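# Carry a glass beaker of vials between shelved benches

## Task

Pick up the glass beaker holding vials from the shelved bench beside the door and set it on the work surface of the shelved bench beside the window. The beaker and every vial must stay off the floor and must never drop more than a few centimetres or take a hard knock, because broken glass fails the job. Then open the hand and back the robot away. The robot must not topple or finish leaning. The beaker has to rest there on its own, with no part of the robot keeping it in place.

## Robot and tools

ROBOT. A two-armed mobile robot on a differential-drive base that cannot go sideways. Folded, it is 0.73 m long, 0.62 m wide and 1.88 m tall, and its front sits 0.40 m ahead of the central column. It has a tilting head with cameras cam_head_left and cam_head_right, a wrist camera on each hand (cam_left_wrist, cam_right_wrist) and a nav_camera. Images are 672x504 pixels.

FRAMES. Base frame: origin on the floor under the column, midway between the drive wheels; x forward, y to the left, z up. left_hand and right_hand are reported in this frame at the point where the fingers meet (tips reach 8 mm farther). The hand's z axis runs along the fingers and its y axis along the opening. The odometry frame is the base frame as it was when the scene began. base_odometry comes from wheel turns only, so wheel slip shows up as false travel. Heading is positive to the left, -3.142 to 3.142.

execute_actions. Argument actions: a list holding one action, or empty to just read state and images. An action may contain base, joints, or both, plus optional speeds; its motions start together. base takes one command: translate_m (metres, relative drive from the current spot, forward positive, -3 to 3) or rotate_rad (radians, relative turn on the spot, left/counter-clockwise positive, -3.2 to 3.2). joints is a dictionary of absolute targets keyed by joint name, radians except grippers: head_tilt_rad -0.61 to 1.308 (0 is about level, positive tilts down); left_joint1_rad and right_joint1_rad -2.879 to 2.879; joint2 0 to 3.141; joint3 0 to 3.019; joint4 -1.692 to 1.57; joint5 -1.57 to 1.57 (positive swings the hand to the robot's right); joint6 -2.094 to 2.094 (positive rolls clockwise seen from behind the hand); left_gripper_m and right_gripper_m 0 to 0.093, the fingertip gap in metres. speeds caps top speed for that action: translate_m 0.05 to 0.8 m/s, rotate_rad 0.1 to 1 rad/s (defaults are the maxima). It does not slow arms. A base command needing more than 8.667 s is refused, as is any unknown key or out-of-range value; nothing then moves. One action runs at most 15 s. cameras picks which images return; omitted, null or ["all"] gives all, [] gives none. A joint left out of an action may still be driving toward an earlier target.

wait: seconds from 0 to 10; commands nothing and returns state and images. zoom_image: camera plus region [x0, y0, x1, y1] in pixels of that camera's latest full image, at most 504 by 504. finished_scene: scene number; ends the scene permanently and reports success, so only call it once the beaker sits free on the window bench and the robot has let go.

ARM GEOMETRY. With joint1 at -1.57 (left) or 1.57 (right) and joints 5, 6 at 0, the arm moves in a forward vertical plane 0.23 m beside the column. Let a = joint2 - 0.35, b = 1.05 + joint2 - joint3, c = b - joint4 (c = 1.57 means fingers straight down). The hand is about 0.12 + 0.39 sin a + 0.38 cos b + 0.25 cos c m ahead and 1.46 + 0.39 cos a - 0.38 sin b - 0.25 sin c m up. Example: joints 2, 3, 4 = 0.93, 0.78, 0.14 give 0.60 m ahead, 1.21 m up. Real hands sit up to about 5 cm lower and nearer the column (about 12 cm with a heavy or far load); trust the reported hand position (1 to 3 cm error). An empty hand reaches about 1 m from the shoulder and no lower than 0.47 m, never the floor. Fingers-down load capacity per arm: 3.2 kg near 0.4 m ahead at 0.65 to 1.2 m high; 2 kg to 0.6 m ahead; 1 kg to 0.8 m ahead at 0.9 to 1.2 m high. Heavy loads need fingers at least about 1.2 rad below horizontal or the arm sags.

GRIPPER. Fingers are 7 cm long; outside width is the opening plus 1 cm at the tips and plus 5 cm at the base. The housing is 10 cm wide, 7 cm thick, and the wrist camera sticks out 11 cm on one side. To grasp, command an opening smaller than the object; off_target is then expected. A reported opening staying 0.002 m or more above target means something is held.

MOVING GENTLY. Joint changes under about 0.03 rad (0.08 for joints 2 and 3) may not move at all. For soft contact, step about 0.05 rad per call from your last target. Lift straight and slowly set the glass down; a raised hand may first slide a few cm toward the column.

RESULTS. base_status and joint_status report done, off_target, time_out, or (base only) contact_stop. A blocked arm keeps pushing; to relax it, resend its reported joint positions as targets (a held load then sinks roughly 1 cm per kg). joint command not followed, with a cause line, means a safety check withheld an arm's targets for self or other-arm collision or room obstacles; back each moved joint at least 0.05 rad the way it came, or drive away. Never let the arms strike or press each other. on_its_own lists uncommanded behaviour; held at is the held target. turned_by_wheels vs turned_by_imu disagreeing by over about 4% and 0.05 rad signals slip or a hit. base_tilt is in degrees; a drop of 0.5 in forward while moving means leaning back. motor_effort lists only the wheels. wheel_motors_off = 1 means the wheels shut off after about 3 s of hard pushing.

BASE CONTACT. After contact_stop, reverse 0.05 m before turning. Tabletops 0.30 to 1.20 m high can slide over the base housing and hit the column.

HEAT AND TIMING. The robot keeps your last command while you think, and holding a load heats motors; MOTOR HOT appears at 85 °C, and at 100 °C that arm drops everything (OVER-TEMPERATURE FAULT). Keep holds short. Occasionally something may nudge a loose object.

Each tool is called after ">>>" by a JSON object that holds its "name" and its "arguments", one argument or row to a line.

## Session

>>> {"name": "execute_actions", "arguments": {
  "actions": []
}}

Scene clock: 0.00 s.
base_odometry: x=+0.000 y=+0.000 heading=+0.000 (m, m, rad; odometry frame)
turned_by_wheels: +0.000 (rad since the last result)
turned_by_imu: +0.000 (rad since the last result)
base_tilt: forward=+0.4 right=-0.2 (deg)
base_status: not commanded
joint_positions: head_tilt_rad=+0.896 left_joint1_rad=-1.576 left_joint2_rad=+0.886 left_joint3_rad=+0.428 left_joint4_rad=-0.939 left_joint5_rad=+0.006 left_joint6_rad=+0.034 left_gripper_m=+0.095 right_joint1_rad=+1.594 right_joint2_rad=+0.883 right_joint3_rad=+0.384 right_joint4_rad=-0.961 right_joint5_rad=+0.016 right_joint6_rad=+0.073 right_gripper_m=+0.094
joint_status: not commanded
wheel_motors_off: 0
motor_effort: left_wheel=-1 right_wheel=+3 (%)
left_hand: x=+0.1584 y=+0.2224 z=+1.2474 quat_wxyz=(+0.423, -0.016, -0.906, +0.011) (m; base frame)
right_hand: x=+0.1321 y=-0.2236 z=+1.2594 quat_wxyz=(+0.451, -0.019, -0.892, +0.017) (m; base frame)
pictures: cam_head_left, cam_head_right, cam_left_wrist, cam_right_wrist, nav_camera
Images, in order (width x height): cam_head_left 672x504, cam_head_right 672x504, cam_left_wrist 672x504, cam_right_wrist 672x504, nav_camera 672x504.

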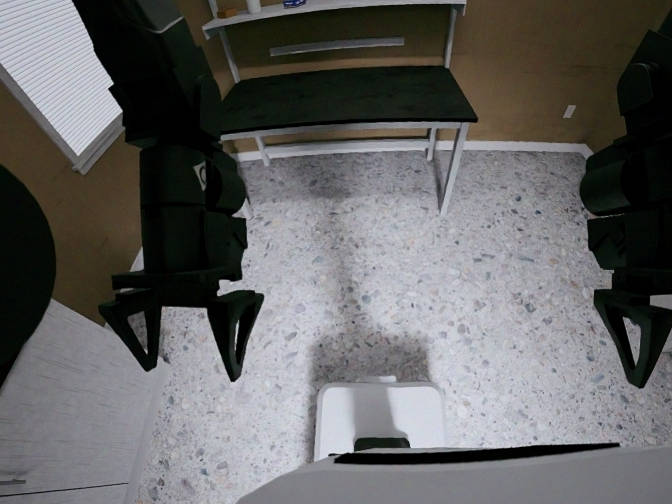

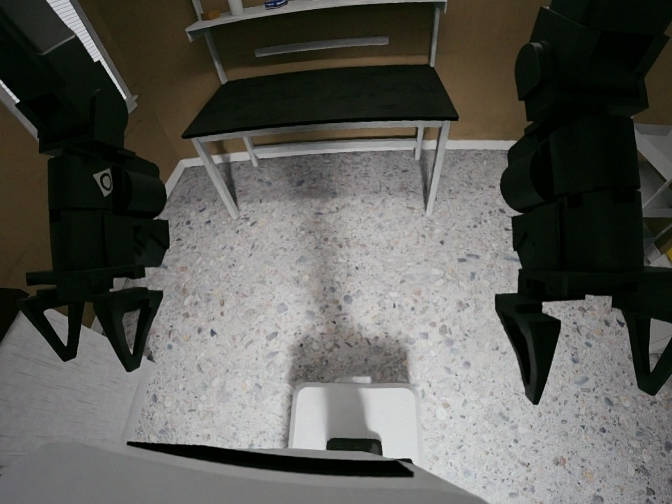

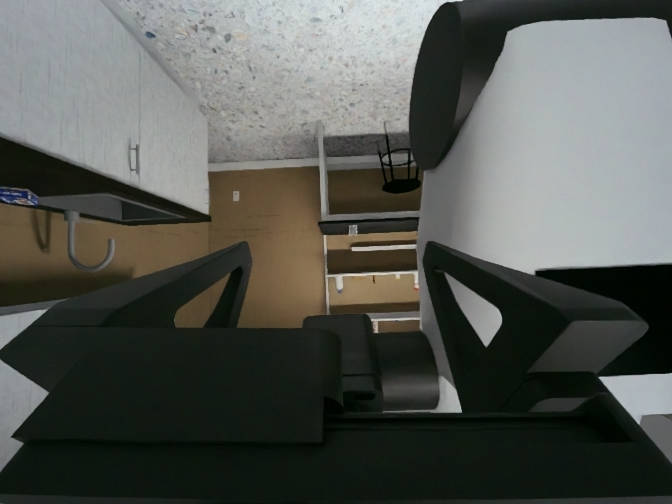

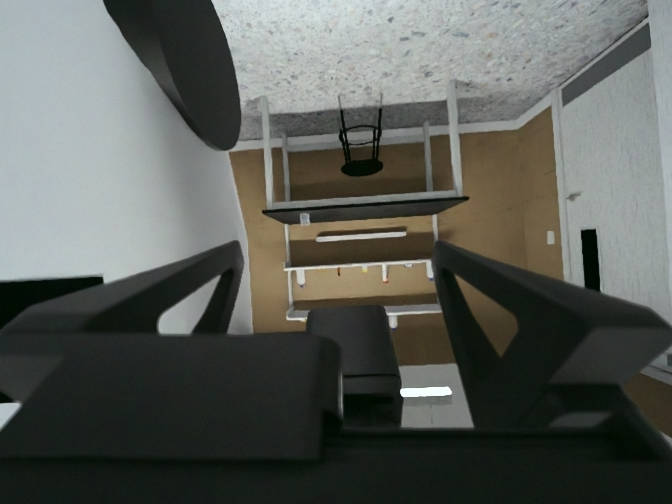

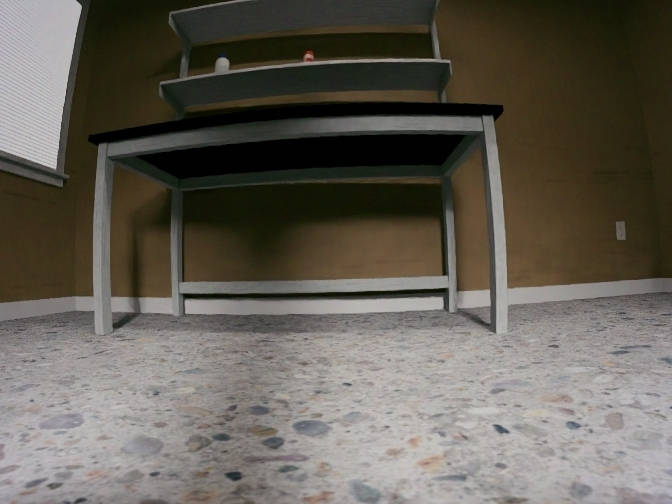

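>>> {"name": "execute_actions", "arguments": {
  "actions": [
    {"base":{"rotate_rad":-3.14},"joints":{"head_tilt_rad":0.4}}
  ],
  "cameras": ["cam_head_left","nav_camera"]
}}

Scene clock: 11.80 s.
base_odometry: x=+0.000 y=+0.000 heading=-3.140 (m, m, rad; odometry frame)
turned_by_wheels: -3.140 (rad since the last result)
turned_by_imu: -3.130 (rad since the last result)
base_tilt: forward=+0.3 right=-0.4 (deg)
base_status: done
joint_positions: head_tilt_rad=+0.419 left_joint1_rad=-1.576 left_joint2_rad=+0.886 left_joint3_rad=+0.428 left_joint4_rad=-0.939 left_joint5_rad=+0.006 left_joint6_rad=+0.034 left_gripper_m=+0.095 right_joint1_rad=+1.594 right_joint2_rad=+0.883 right_joint3_rad=+0.384 right_joint4_rad=-0.961 right_joint5_rad=+0.016 right_joint6_rad=+0.073 right_gripper_m=+0.094
joint_status: all done
wheel_motors_off: 0
motor_effort: left_wheel=+0(26) right_wheel=+1(41) (%)
left_hand: x=+0.1584 y=+0.2224 z=+1.2474 quat_wxyz=(+0.423, -0.016, -0.906, +0.011) (m; base frame)
right_hand: x=+0.1321 y=-0.2236 z=+1.2594 quat_wxyz=(+0.451, -0.019, -0.892, +0.017) (m; base frame)
pictures: cam_head_left, nav_camera
Images, in order (width x height): cam_head_left 672x504, nav_camera 672x504.

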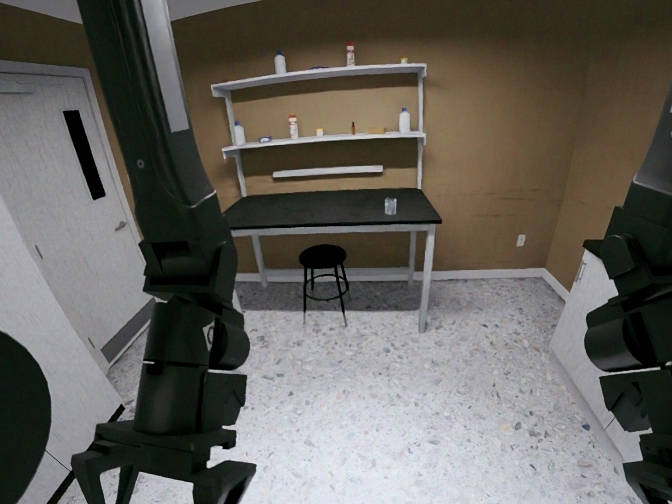

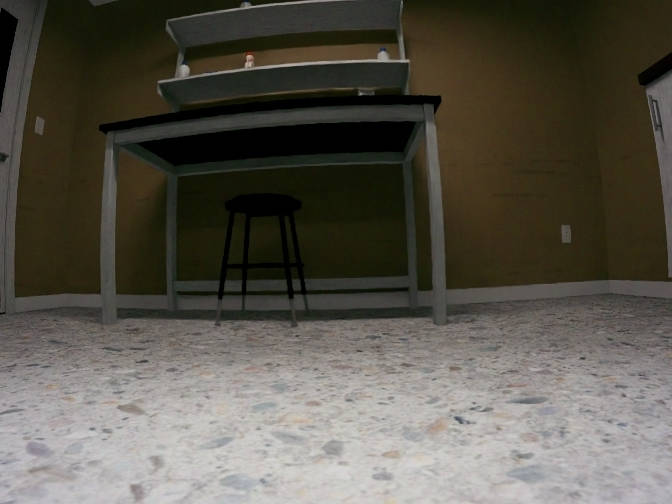

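>>> {"name": "zoom_image", "arguments": {
  "camera": "cam_head_left",
  "region": [340, 170, 460, 260]
}}

Region (340, 170, 460, 260) of cam_head_left's 672x504 image, scaled by 4.200, with more detail than that image has; it fills the top 378 rows of this view, and the rest is white.

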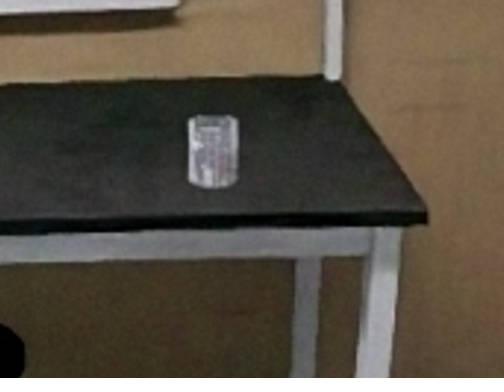

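>>> {"name": "execute_actions", "arguments": {
  "actions": [
    {"base":{"translate_m":1.2},"joints":{"head_tilt_rad":0.7}}
  ],
  "cameras": ["cam_head_left","cam_head_right","nav_camera"]
}}

Scene clock: 52.60 s.
base_odometry: x=-1.200 y=-0.002 heading=-3.140 (m, m, rad; odometry frame)
turned_by_wheels: +0.000 (rad since the last result)
turned_by_imu: -0.007 (rad since the last result)
base_tilt: forward=+0.3 right=-0.3 (deg)
base_status: done
joint_positions: head_tilt_rad=+0.703 left_joint1_rad=-1.576 left_joint2_rad=+0.886 left_joint3_rad=+0.430 left_joint4_rad=-0.939 left_joint5_rad=+0.006 left_joint6_rad=+0.034 left_gripper_m=+0.095 right_joint1_rad=+1.594 right_joint2_rad=+0.883 right_joint3_rad=+0.385 right_joint4_rad=-0.961 right_joint5_rad=+0.016 right_joint6_rad=+0.073 right_gripper_m=+0.094
joint_status: all done
wheel_motors_off: 0
motor_effort: left_wheel=+1(51) right_wheel=+0(58) (%)
left_hand: x=+0.1591 y=+0.2224 z=+1.2472 quat_wxyz=(+0.422, -0.016, -0.906, +0.011) (m; base frame)
right_hand: x=+0.1327 y=-0.2236 z=+1.2592 quat_wxyz=(+0.450, -0.019, -0.892, +0.017) (m; base frame)
pictures: cam_head_left, cam_head_right, nav_camera
Images, in order (width x height): cam_head_left 672x504, cam_head_right 672x504, nav_camera 672x504.

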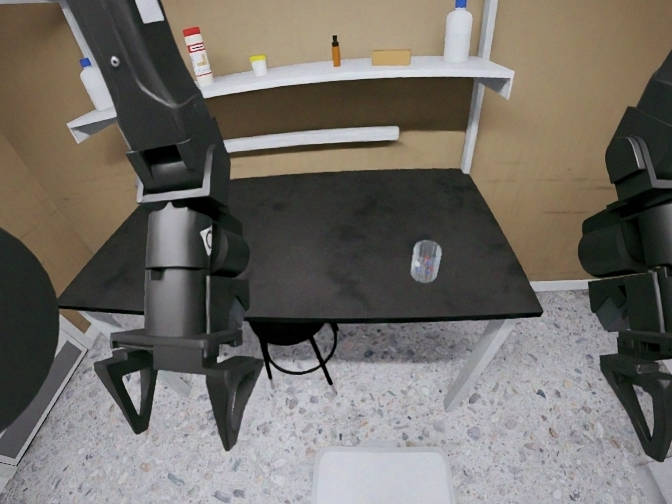

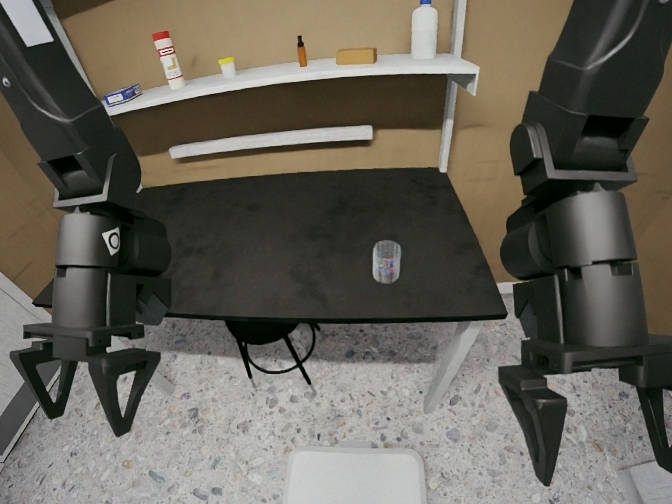

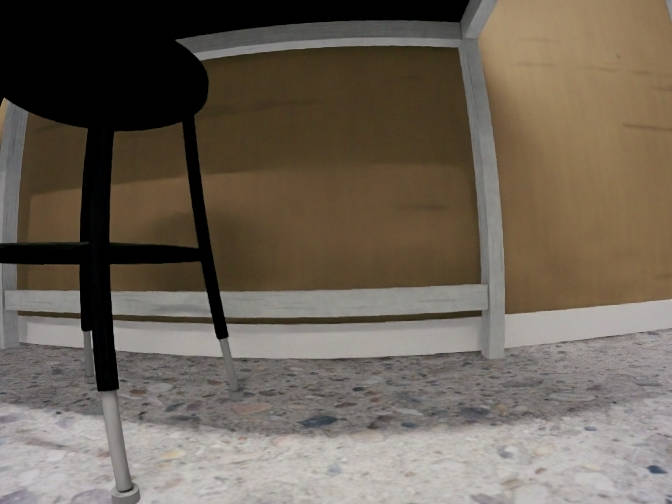

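>>> {"name": "zoom_image", "arguments": {
  "camera": "cam_head_right",
  "region": [340, 220, 440, 300]
}}

Region (340, 220, 440, 300) of cam_head_right's 672x504 image, scaled by 5.040, with more detail than that image has; it fills the top 403 rows of this view, and the rest is white.

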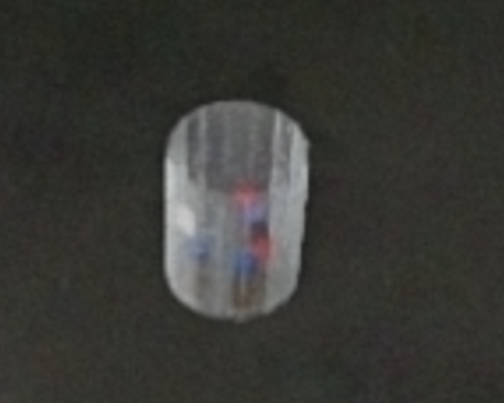

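>>> {"name": "execute_actions", "arguments": {
  "actions": [
    {"base":{"rotate_rad":0.19},"joints":{"right_joint1_rad":1.57,"right_joint2_rad":1.2,"right_joint3_rad":1.2,"right_joint4_rad":-0.52,"right_joint5_rad":0,"right_joint6_rad":0,"right_gripper_m":0.093}}
  ],
  "cameras": ["cam_head_right","cam_right_wrist","nav_camera"]
}}

Scene clock: 128.57 s.
base_odometry: x=-1.200 y=-0.002 heading=-2.951 (m, m, rad; odometry frame)
turned_by_wheels: +0.189 (rad since the last result)
turned_by_imu: +0.185 (rad since the last result)
base_tilt: forward=+0.4 right=-0.3 (deg)
base_status: done
joint_positions: head_tilt_rad=+0.703 left_joint1_rad=-1.576 left_joint2_rad=+0.886 left_joint3_rad=+0.430 left_joint4_rad=-0.939 left_joint5_rad=+0.006 left_joint6_rad=+0.034 left_gripper_m=+0.095 right_joint1_rad=+1.576 right_joint2_rad=+1.196 right_joint3_rad=+1.197 right_joint4_rad=-0.525 right_joint5_rad=+0.003 right_joint6_rad=+0.007 right_gripper_m=+0.093
joint_status: all done
wheel_motors_off: 0
motor_effort: left_wheel=-2(38) right_wheel=+0(42) (%)
left_hand: x=+0.1591 y=+0.2224 z=+1.2472 quat_wxyz=(+0.422, -0.016, -0.906, +0.011) (m; base frame)
right_hand: x=+0.6040 y=-0.2233 z=+1.1338 quat_wxyz=(+0.000, -0.002, -1.000, -0.001) (m; base frame)
pictures: cam_head_right, cam_right_wrist, nav_camera
Images, in order (width x height): cam_head_right 672x504, cam_right_wrist 672x504, nav_camera 672x504.

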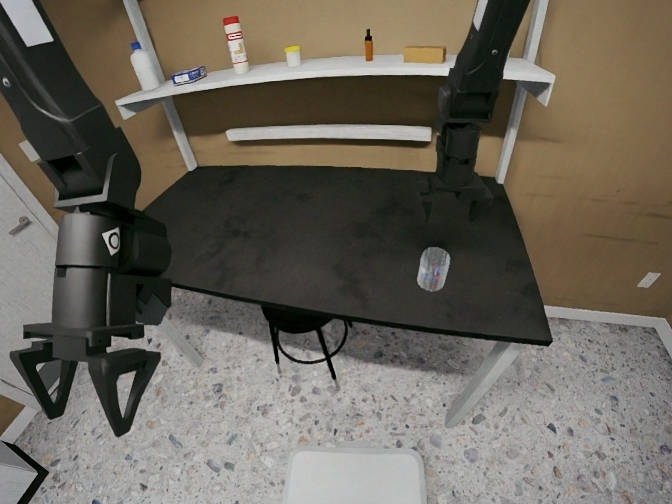

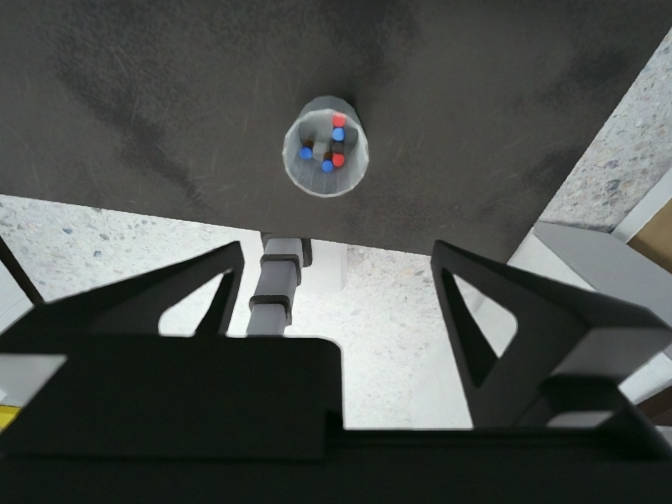

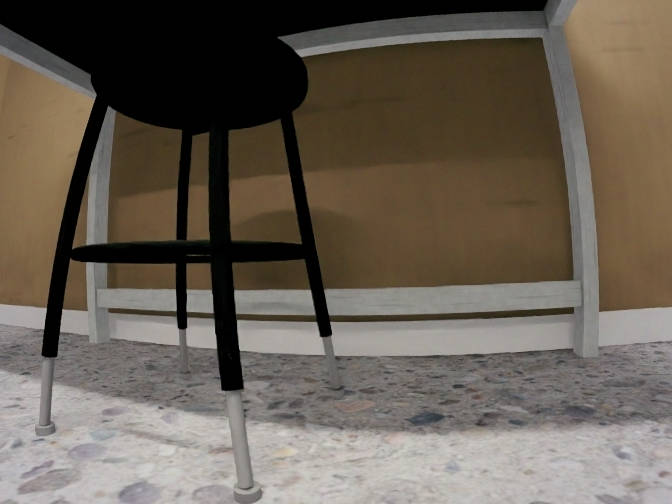

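>>> {"name": "execute_actions", "arguments": {
  "actions": [
    {"base":{"rotate_rad":0.015},"joints":{"right_joint2_rad":1.42,"right_joint3_rad":1.23,"right_joint4_rad":-0.33}}
  ],
  "cameras": ["cam_head_right","cam_right_wrist"]
}}

Scene clock: 153.03 s.
base_odometry: x=-1.201 y=-0.002 heading=-2.937 (m, m, rad; odometry frame)
turned_by_wheels: +0.014 (rad since the last result)
turned_by_imu: +0.012 (rad since the last result)
base_tilt: forward=+0.2 right=-0.3 (deg)
base_status: done
joint_positions: head_tilt_rad=+0.703 left_joint1_rad=-1.576 left_joint2_rad=+0.886 left_joint3_rad=+0.430 left_joint4_rad=-0.939 left_joint5_rad=+0.006 left_joint6_rad=+0.034 left_gripper_m=+0.095 right_joint1_rad=+1.574 right_joint2_rad=+1.436 right_joint3_rad=+1.216 right_joint4_rad=-0.345 right_joint5_rad=+0.002 right_joint6_rad=+0.007 right_gripper_m=+0.093
joint_status: all done
wheel_motors_off: 0
motor_effort: left_wheel=-1(36) right_wheel=+0(28) (%)
left_hand: x=+0.1591 y=+0.2224 z=+1.2472 quat_wxyz=(+0.422, -0.016, -0.906, +0.011) (m; base frame)
right_hand: x=+0.5692 y=-0.2238 z=+1.0242 quat_wxyz=(+0.020, -0.003, -1.000, +0.000) (m; base frame)
pictures: cam_head_right, cam_right_wrist
Images, in order (width x height): cam_head_right 672x504, cam_right_wrist 672x504.

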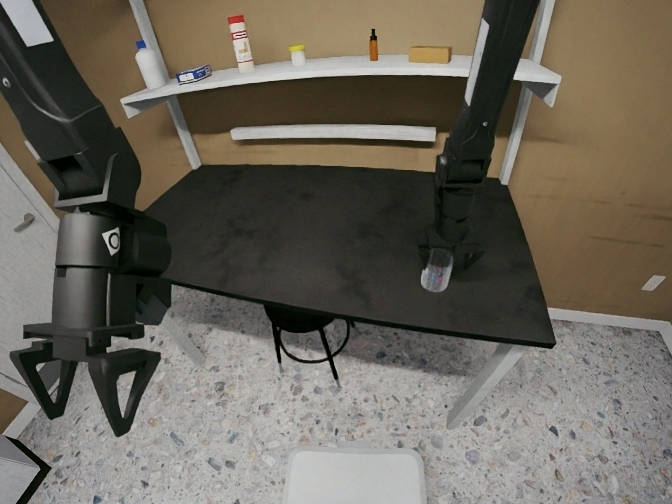

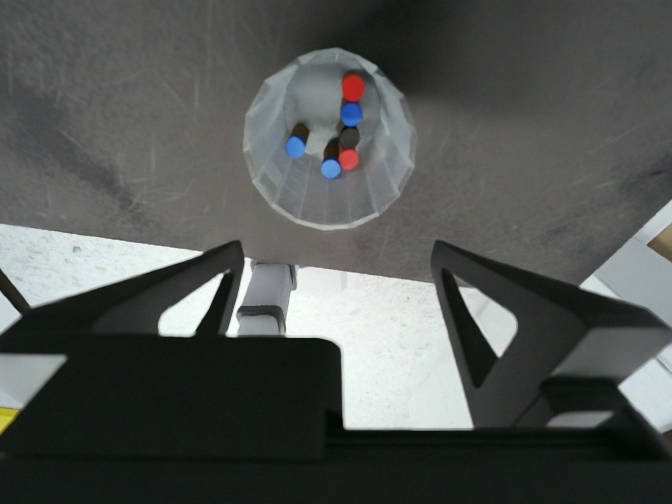

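>>> {"name": "execute_actions", "arguments": {
  "actions": [
    {"joints":{"right_joint2_rad":1.51,"right_joint3_rad":1.37,"right_joint4_rad":-0.35}}
  ],
  "cameras": ["cam_head_right","cam_right_wrist"]
}}

Scene clock: 179.13 s.
base_odometry: x=-1.201 y=-0.002 heading=-2.937 (m, m, rad; odometry frame)
turned_by_wheels: +0.000 (rad since the last result)
turned_by_imu: -0.001 (rad since the last result)
base_tilt: forward=+0.3 right=-0.2 (deg)
base_status: not commanded
joint_positions: head_tilt_rad=+0.703 left_joint1_rad=-1.576 left_joint2_rad=+0.886 left_joint3_rad=+0.430 left_joint4_rad=-0.939 left_joint5_rad=+0.006 left_joint6_rad=+0.034 left_gripper_m=+0.095 right_joint1_rad=+1.574 right_joint2_rad=+1.501 right_joint3_rad=+1.363 right_joint4_rad=-0.345 right_joint5_rad=+0.002 right_joint6_rad=+0.007 right_gripper_m=+0.093
joint_status: all done
wheel_motors_off: 0
motor_effort: left_wheel=-2(3) right_wheel=+1(0) (%)
left_hand: x=+0.1591 y=+0.2224 z=+1.2472 quat_wxyz=(+0.422, -0.016, -0.906, +0.011) (m; base frame)
right_hand: x=+0.6297 y=-0.2236 z=+1.0120 quat_wxyz=(-0.020, -0.003, -1.000, +0.000) (m; base frame)
pictures: cam_head_right, cam_right_wrist
Images, in order (width x height): cam_head_right 672x504, cam_right_wrist 672x504.

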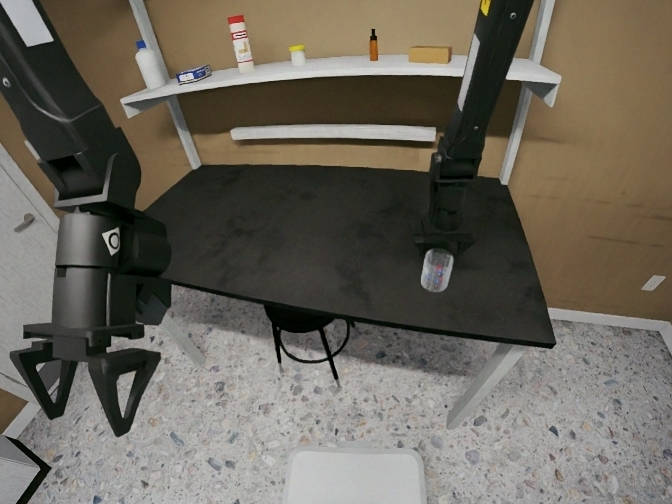

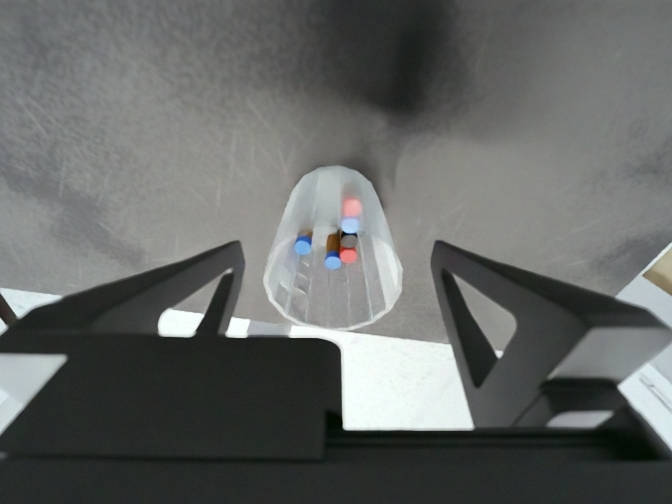

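>>> {"name": "execute_actions", "arguments": {
  "actions": [
    {"joints":{"right_joint2_rad":1.59,"right_joint3_rad":1.37,"right_joint4_rad":-0.24}}
  ],
  "cameras": ["cam_head_right","cam_right_wrist"]
}}

Scene clock: 187.80 s.
base_odometry: x=-1.201 y=-0.002 heading=-2.937 (m, m, rad; odometry frame)
turned_by_wheels: +0.000 (rad since the last result)
turned_by_imu: -0.001 (rad since the last result)
base_tilt: forward=+0.3 right=-0.3 (deg)
base_status: not commanded
joint_positions: head_tilt_rad=+0.703 left_joint1_rad=-1.576 left_joint2_rad=+0.886 left_joint3_rad=+0.430 left_joint4_rad=-0.939 left_joint5_rad=+0.006 left_joint6_rad=+0.034 left_gripper_m=+0.095 right_joint1_rad=+1.574 right_joint2_rad=+1.595 right_joint3_rad=+1.364 right_joint4_rad=-0.256 right_joint5_rad=+0.002 right_joint6_rad=+0.007 right_gripper_m=+0.093
joint_status: all done
wheel_motors_off: 0
motor_effort: left_wheel=-2(3) right_wheel=+1(1) (%)
left_hand: x=+0.1591 y=+0.2224 z=+1.2472 quat_wxyz=(+0.422, -0.016, -0.906, +0.011) (m; base frame)
right_hand: x=+0.6080 y=-0.2235 z=+0.9666 quat_wxyz=(-0.018, -0.003, -1.000, +0.000) (m; base frame)
pictures: cam_head_right, cam_right_wrist
Images, in order (width x height): cam_head_right 672x504, cam_right_wrist 672x504.

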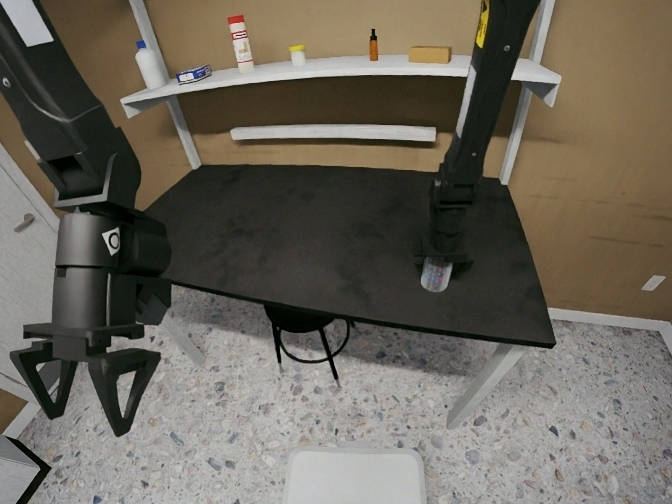

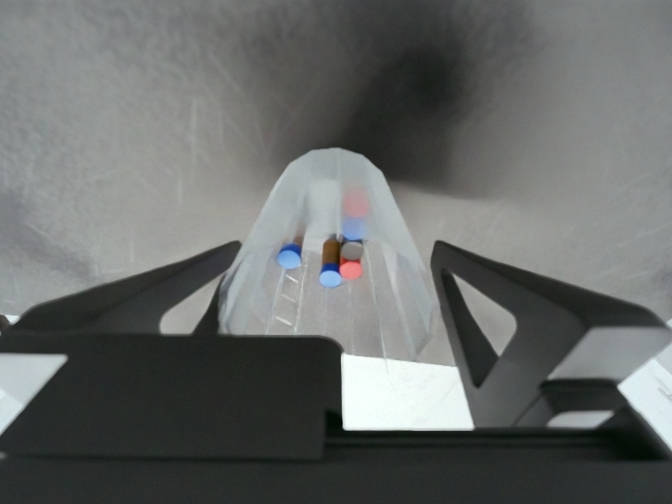

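>>> {"name": "execute_actions", "arguments": {
  "actions": [
    {"joints":{"right_gripper_m":0.05}}
  ],
  "cameras": ["cam_head_right","cam_right_wrist"]
}}

Scene clock: 193.77 s.
base_odometry: x=-1.201 y=-0.002 heading=-2.937 (m, m, rad; odometry frame)
turned_by_wheels: +0.000 (rad since the last result)
turned_by_imu: -0.001 (rad since the last result)
base_tilt: forward=+0.3 right=-0.4 (deg)
base_status: not commanded
joint_positions: head_tilt_rad=+0.703 left_joint1_rad=-1.576 left_joint2_rad=+0.886 left_joint3_rad=+0.430 left_joint4_rad=-0.939 left_joint5_rad=+0.006 left_joint6_rad=+0.034 left_gripper_m=+0.095 right_joint1_rad=+1.574 right_joint2_rad=+1.595 right_joint3_rad=+1.364 right_joint4_rad=-0.256 right_joint5_rad=+0.002 right_joint6_rad=+0.007 right_gripper_m=+0.069
joint_status: right_gripper_m off_target (ended at +0.069, target +0.050)
wheel_motors_off: 0
motor_effort: left_wheel=-2(1) right_wheel=+1(0) (%)
left_hand: x=+0.1591 y=+0.2224 z=+1.2472 quat_wxyz=(+0.422, -0.016, -0.906, +0.011) (m; base frame)
right_hand: x=+0.6080 y=-0.2234 z=+0.9666 quat_wxyz=(-0.018, -0.003, -1.000, -0.001) (m; base frame)
pictures: cam_head_right, cam_right_wrist
Images, in order (width x height): cam_head_right 672x504, cam_right_wrist 672x504.

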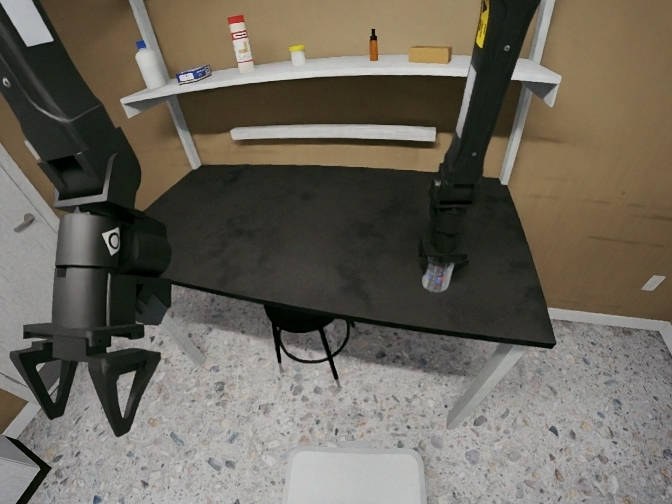

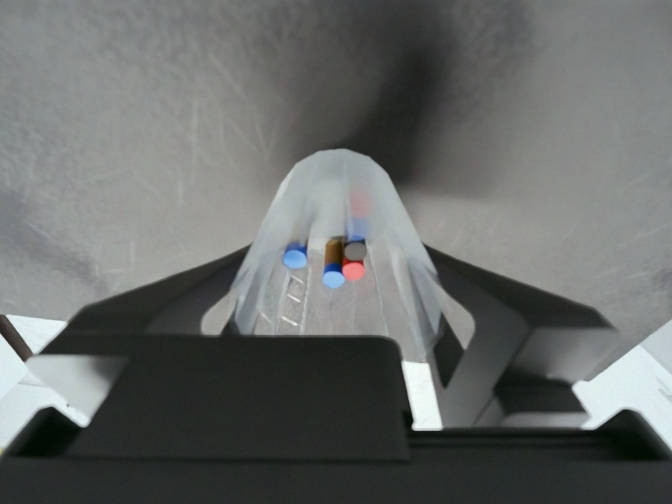

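Lift gently.

>>> {"name": "execute_actions", "arguments": {
  "actions": [
    {"joints":{"right_joint2_rad":1.45,"right_joint4_rad":-0.36}}
  ],
  "cameras": ["cam_head_right","cam_right_wrist"]
}}

Scene clock: 199.80 s.
base_odometry: x=-1.201 y=-0.002 heading=-2.937 (m, m, rad; odometry frame)
turned_by_wheels: +0.000 (rad since the last result)
turned_by_imu: -0.001 (rad since the last result)
base_tilt: forward=+0.2 right=-0.3 (deg)
base_status: not commanded
joint_positions: head_tilt_rad=+0.703 left_joint1_rad=-1.576 left_joint2_rad=+0.886 left_joint3_rad=+0.430 left_joint4_rad=-0.939 left_joint5_rad=+0.006 left_joint6_rad=+0.034 left_gripper_m=+0.095 right_joint1_rad=+1.574 right_joint2_rad=+1.442 right_joint3_rad=+1.363 right_joint4_rad=-0.350 right_joint5_rad=+0.002 right_joint6_rad=+0.007 right_gripper_m=+0.069
joint_status: all done
wheel_motors_off: 0
motor_effort: left_wheel=+0(2) right_wheel=+0(1) (%)
left_hand: x=+0.1591 y=+0.2224 z=+1.2472 quat_wxyz=(+0.422, -0.016, -0.906, +0.011) (m; base frame)
right_hand: x=+0.6537 y=-0.2235 z=+1.0424 quat_wxyz=(-0.047, -0.003, -0.999, -0.001) (m; base frame)
pictures: cam_head_right, cam_right_wrist
Images, in order (width x height): cam_head_right 672x504, cam_right_wrist 672x504.

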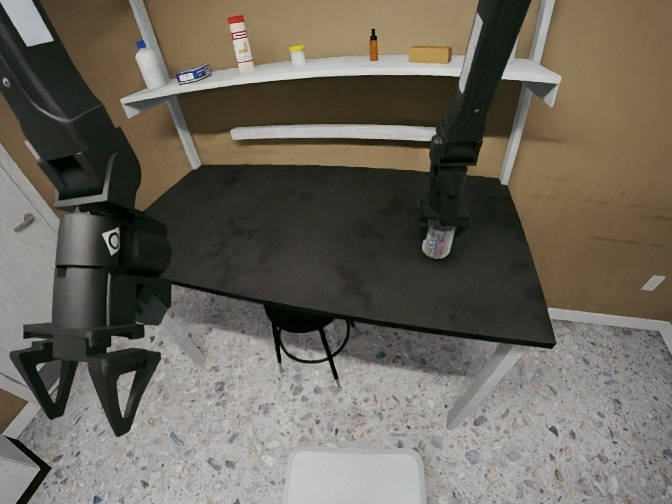

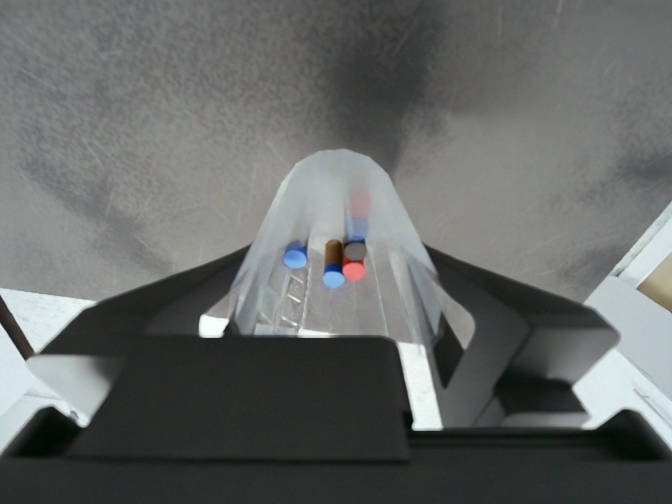

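>>> {"name": "execute_actions", "arguments": {
  "actions": [
    {"base":{"translate_m":-0.5},"speeds":{"translate_m":0.4},"joints":{"right_joint4_rad":-0.43,"head_tilt_rad":0.55}}
  ],
  "cameras": ["cam_head_left","cam_head_right"]
}}

Scene clock: 214.63 s.
base_odometry: x=-0.711 y=+0.100 heading=-2.936 (m, m, rad; odometry frame)
turned_by_wheels: +0.001 (rad since the last result)
turned_by_imu: +0.001 (rad since the last result)
base_tilt: forward=+0.3 right=-0.4 (deg)
base_status: done
joint_positions: head_tilt_rad=+0.568 left_joint1_rad=-1.576 left_joint2_rad=+0.886 left_joint3_rad=+0.427 left_joint4_rad=-0.939 left_joint5_rad=+0.006 left_joint6_rad=+0.034 left_gripper_m=+0.095 right_joint1_rad=+1.574 right_joint2_rad=+1.445 right_joint3_rad=+1.361 right_joint4_rad=-0.415 right_joint5_rad=+0.002 right_joint6_rad=+0.007 right_gripper_m=+0.069
joint_status: all done
wheel_motors_off: 0
motor_effort: left_wheel=-1(57) right_wheel=-1(59) (%)
left_hand: x=+0.1578 y=+0.2224 z=+1.2476 quat_wxyz=(+0.423, -0.016, -0.906, +0.011) (m; base frame)
right_hand: x=+0.6352 y=-0.2238 z=+1.0396 quat_wxyz=(-0.012, -0.003, -1.000, -0.001) (m; base frame)
pictures: cam_head_left, cam_head_right
Images, in order (width x height): cam_head_left 672x504, cam_head_right 672x504.

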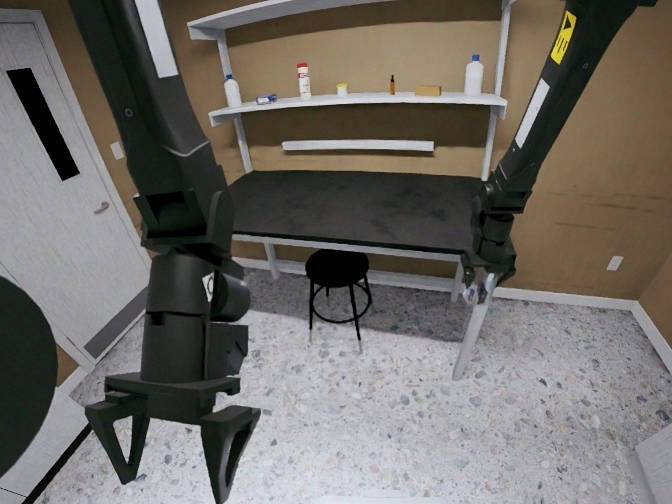

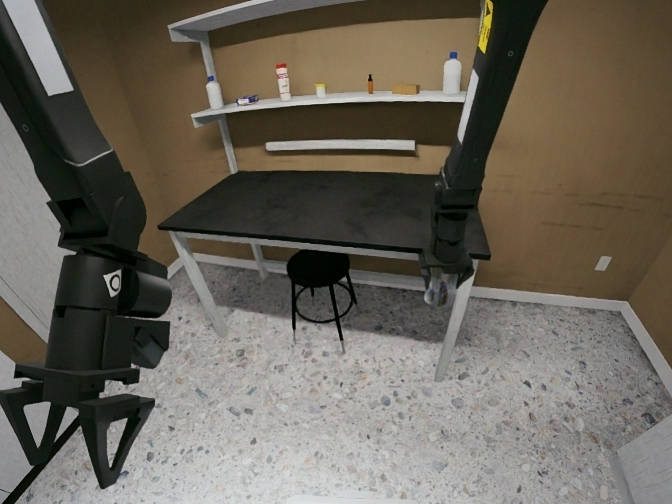

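>>> {"name": "execute_actions", "arguments": {
  "actions": [
    {"base":{"rotate_rad":0.9},"speeds":{"rotate_rad":0.6}}
  ],
  "cameras": ["cam_head_left","cam_head_right"]
}}

Scene clock: 222.00 s.
base_odometry: x=-0.711 y=+0.100 heading=-2.037 (m, m, rad; odometry frame)
turned_by_wheels: +0.900 (rad since the last result)
turned_by_imu: +0.890 (rad since the last result)
base_tilt: forward=+0.1 right=-0.2 (deg)
base_status: done
joint_positions: head_tilt_rad=+0.568 left_joint1_rad=-1.576 left_joint2_rad=+0.886 left_joint3_rad=+0.427 left_joint4_rad=-0.939 left_joint5_rad=+0.006 left_joint6_rad=+0.034 left_gripper_m=+0.095 right_joint1_rad=+1.570 right_joint2_rad=+1.445 right_joint3_rad=+1.361 right_joint4_rad=-0.415 right_joint5_rad=+0.002 right_joint6_rad=+0.007 right_gripper_m=+0.069
joint_status: not commanded
wheel_motors_off: 0
motor_effort: left_wheel=+1(39) right_wheel=+0(53) (%)
left_hand: x=+0.1578 y=+0.2224 z=+1.2476 quat_wxyz=(+0.423, -0.016, -0.906, +0.011) (m; base frame)
right_hand: x=+0.6352 y=-0.2260 z=+1.0396 quat_wxyz=(-0.012, -0.004, -1.000, +0.001) (m; base frame)
pictures: cam_head_left, cam_head_right
Images, in order (width x height): cam_head_left 672x504, cam_head_right 672x504.

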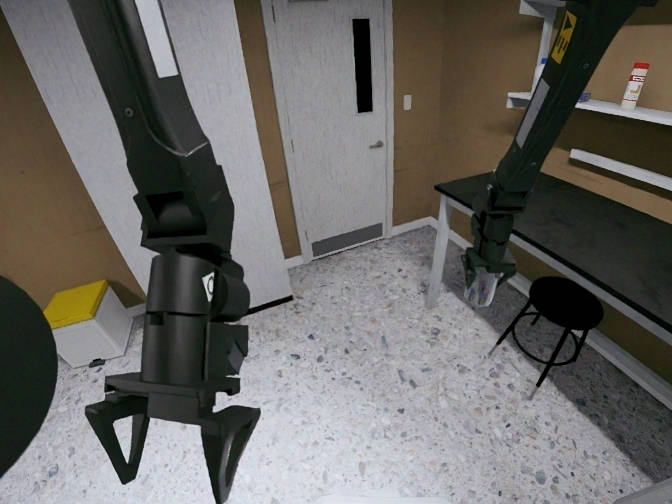

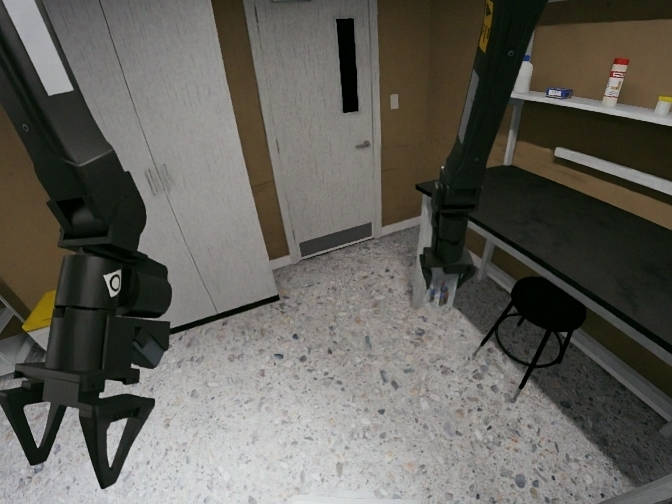

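>>> {"name": "execute_actions", "arguments": {
  "actions": [
    {"base":{"rotate_rad":2.04},"speeds":{"rotate_rad":0.7}}
  ],
  "cameras": ["cam_head_left","cam_head_right"]
}}

Scene clock: 233.60 s.
base_odometry: x=-0.711 y=+0.100 heading=+0.003 (m, m, rad; odometry frame)
turned_by_wheels: +2.040 (rad since the last result)
turned_by_imu: +2.031 (rad since the last result)
base_tilt: forward=+0.4 right=-0.4 (deg)
base_status: done
joint_positions: head_tilt_rad=+0.568 left_joint1_rad=-1.576 left_joint2_rad=+0.886 left_joint3_rad=+0.427 left_joint4_rad=-0.939 left_joint5_rad=+0.006 left_joint6_rad=+0.034 left_gripper_m=+0.095 right_joint1_rad=+1.569 right_joint2_rad=+1.445 right_joint3_rad=+1.361 right_joint4_rad=-0.415 right_joint5_rad=+0.002 right_joint6_rad=+0.007 right_gripper_m=+0.069
joint_status: not commanded
wheel_motors_off: 0
motor_effort: left_wheel=+1(25) right_wheel=+1(34) (%)
left_hand: x=+0.1578 y=+0.2224 z=+1.2476 quat_wxyz=(+0.423, -0.016, -0.906, +0.011) (m; base frame)
right_hand: x=+0.6352 y=-0.2270 z=+1.0396 quat_wxyz=(-0.012, -0.004, -1.000, +0.002) (m; base frame)
pictures: cam_head_left, cam_head_right
Images, in order (width x height): cam_head_left 672x504, cam_head_right 672x504.

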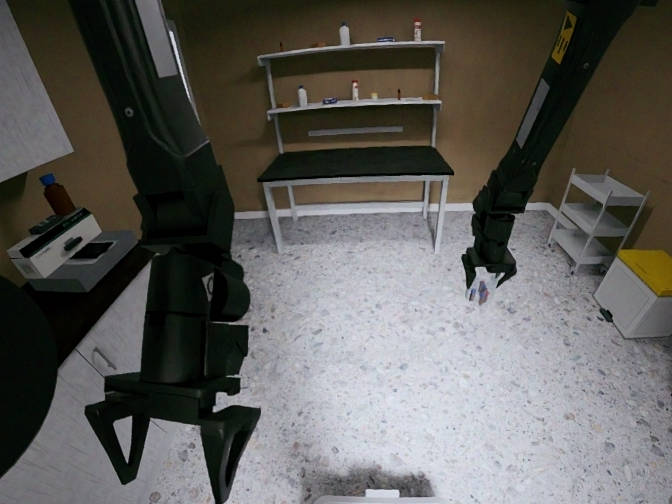

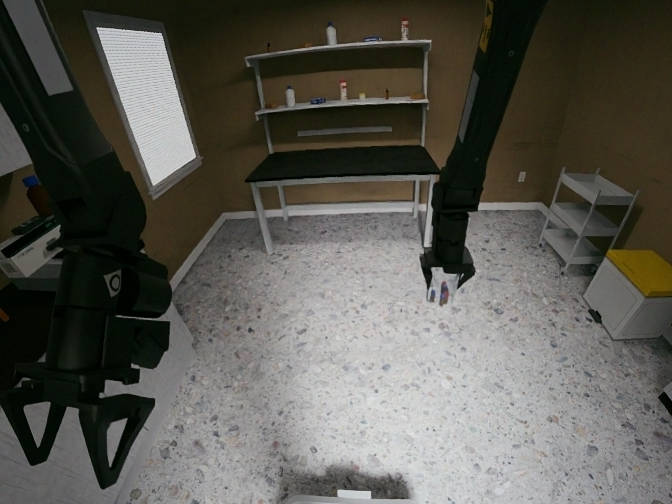

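>>> {"name": "execute_actions", "arguments": {
  "actions": [
    {"base":{"translate_m":1.45},"speeds":{"translate_m":0.6},"joints":{"head_tilt_rad":0.7}}
  ],
  "cameras": ["cam_head_right","cam_right_wrist","nav_camera"]
}}

Scene clock: 247.73 s.
base_odometry: x=+0.739 y=+0.104 heading=+0.003 (m, m, rad; odometry frame)
turned_by_wheels: +0.000 (rad since the last result)
turned_by_imu: -0.007 (rad since the last result)
base_tilt: forward=+0.3 right=-0.3 (deg)
base_status: done
joint_positions: head_tilt_rad=+0.703 left_joint1_rad=-1.576 left_joint2_rad=+0.886 left_joint3_rad=+0.429 left_joint4_rad=-0.939 left_joint5_rad=+0.006 left_joint6_rad=+0.034 left_gripper_m=+0.095 right_joint1_rad=+1.569 right_joint2_rad=+1.446 right_joint3_rad=+1.360 right_joint4_rad=-0.417 right_joint5_rad=+0.002 right_joint6_rad=+0.007 right_gripper_m=+0.069
joint_status: all done
wheel_motors_off: 0
motor_effort: left_wheel=+2(42) right_wheel=+0(62) (%)
left_hand: x=+0.1587 y=+0.2224 z=+1.2473 quat_wxyz=(+0.423, -0.016, -0.906, +0.011) (m; base frame)
right_hand: x=+0.6337 y=-0.2270 z=+1.0388 quat_wxyz=(-0.010, -0.004, -1.000, +0.002) (m; base frame)
pictures: cam_head_right, cam_right_wrist, nav_camera
Images, in order (width x height): cam_head_right 672x504, cam_right_wrist 672x504, nav_camera 672x504.

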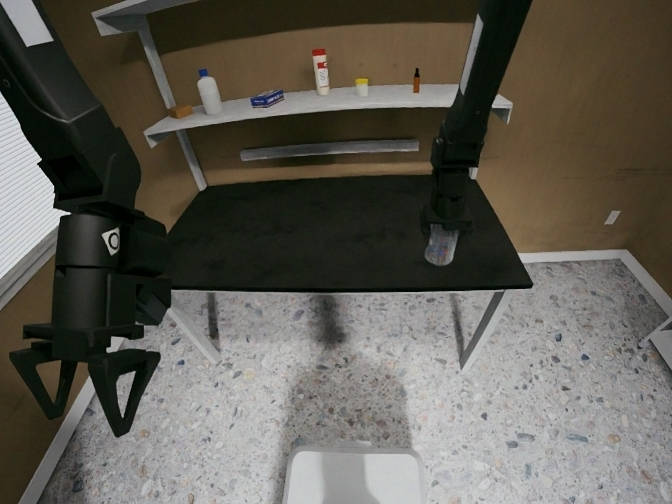

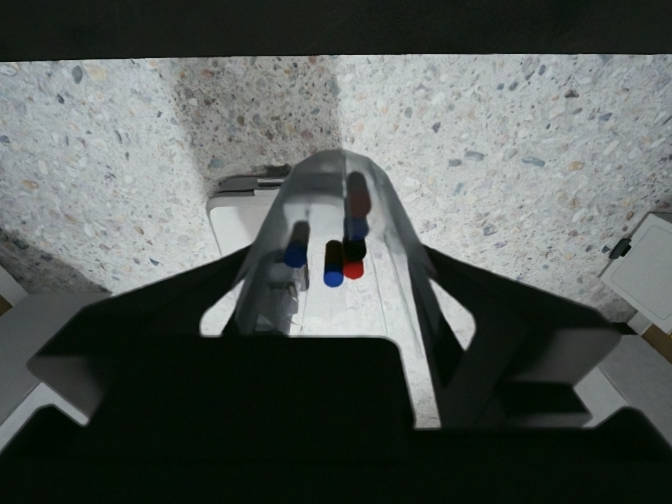

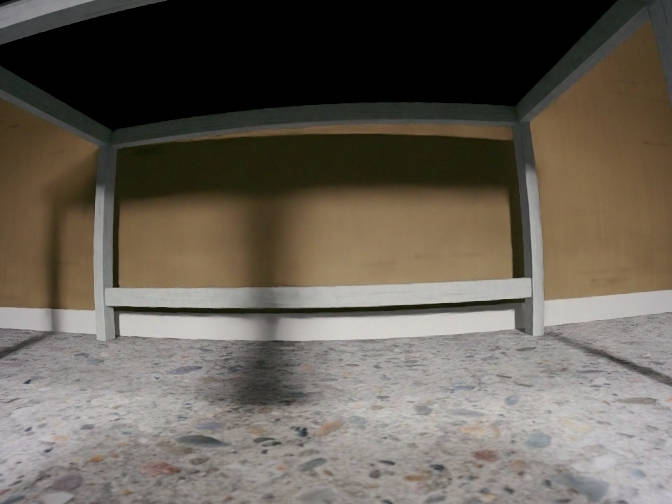

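>>> {"name": "execute_actions", "arguments": {
  "actions": [
    {"base":{"translate_m":0.3},"speeds":{"translate_m":0.3}}
  ],
  "cameras": ["cam_head_right","cam_right_wrist"]
}}

Scene clock: 259.53 s.
base_odometry: x=+1.039 y=+0.105 heading=+0.004 (m, m, rad; odometry frame)
turned_by_wheels: +0.000 (rad since the last result)
turned_by_imu: -0.003 (rad since the last result)
base_tilt: forward=+0.2 right=-0.3 (deg)
base_status: done
joint_positions: head_tilt_rad=+0.704 left_joint1_rad=-1.576 left_joint2_rad=+0.885 left_joint3_rad=+0.428 left_joint4_rad=-0.939 left_joint5_rad=+0.006 left_joint6_rad=+0.034 left_gripper_m=+0.095 right_joint1_rad=+1.569 right_joint2_rad=+1.447 right_joint3_rad=+1.360 right_joint4_rad=-0.417 right_joint5_rad=+0.002 right_joint6_rad=+0.007 right_gripper_m=+0.069
joint_status: not commanded
wheel_motors_off: 0
motor_effort: left_wheel=+0(33) right_wheel=+0(40) (%)
left_hand: x=+0.1586 y=+0.2224 z=+1.2474 quat_wxyz=(+0.422, -0.016, -0.906, +0.011) (m; base frame)
right_hand: x=+0.6330 y=-0.2270 z=+1.0383 quat_wxyz=(-0.009, -0.004, -1.000, +0.002) (m; base frame)
pictures: cam_head_right, cam_right_wrist
Images, in order (width x height): cam_head_right 672x504, cam_right_wrist 672x504.

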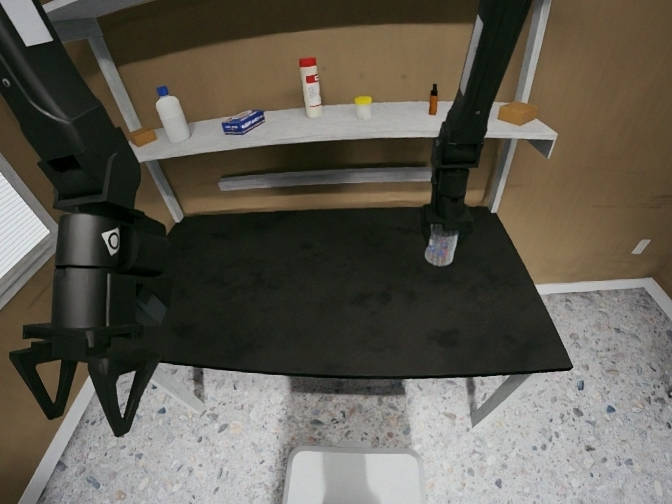

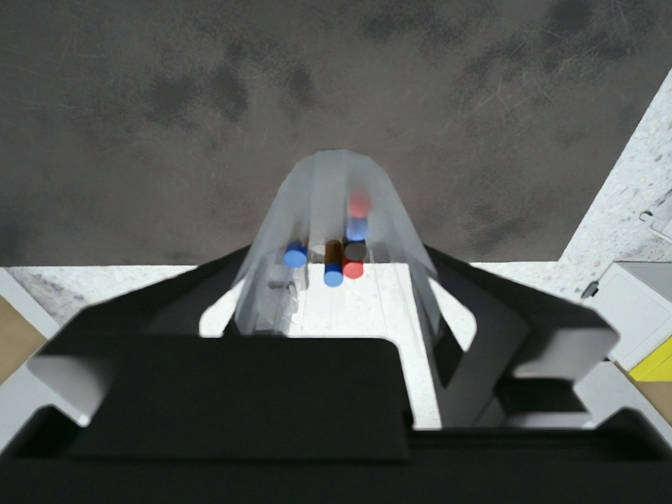

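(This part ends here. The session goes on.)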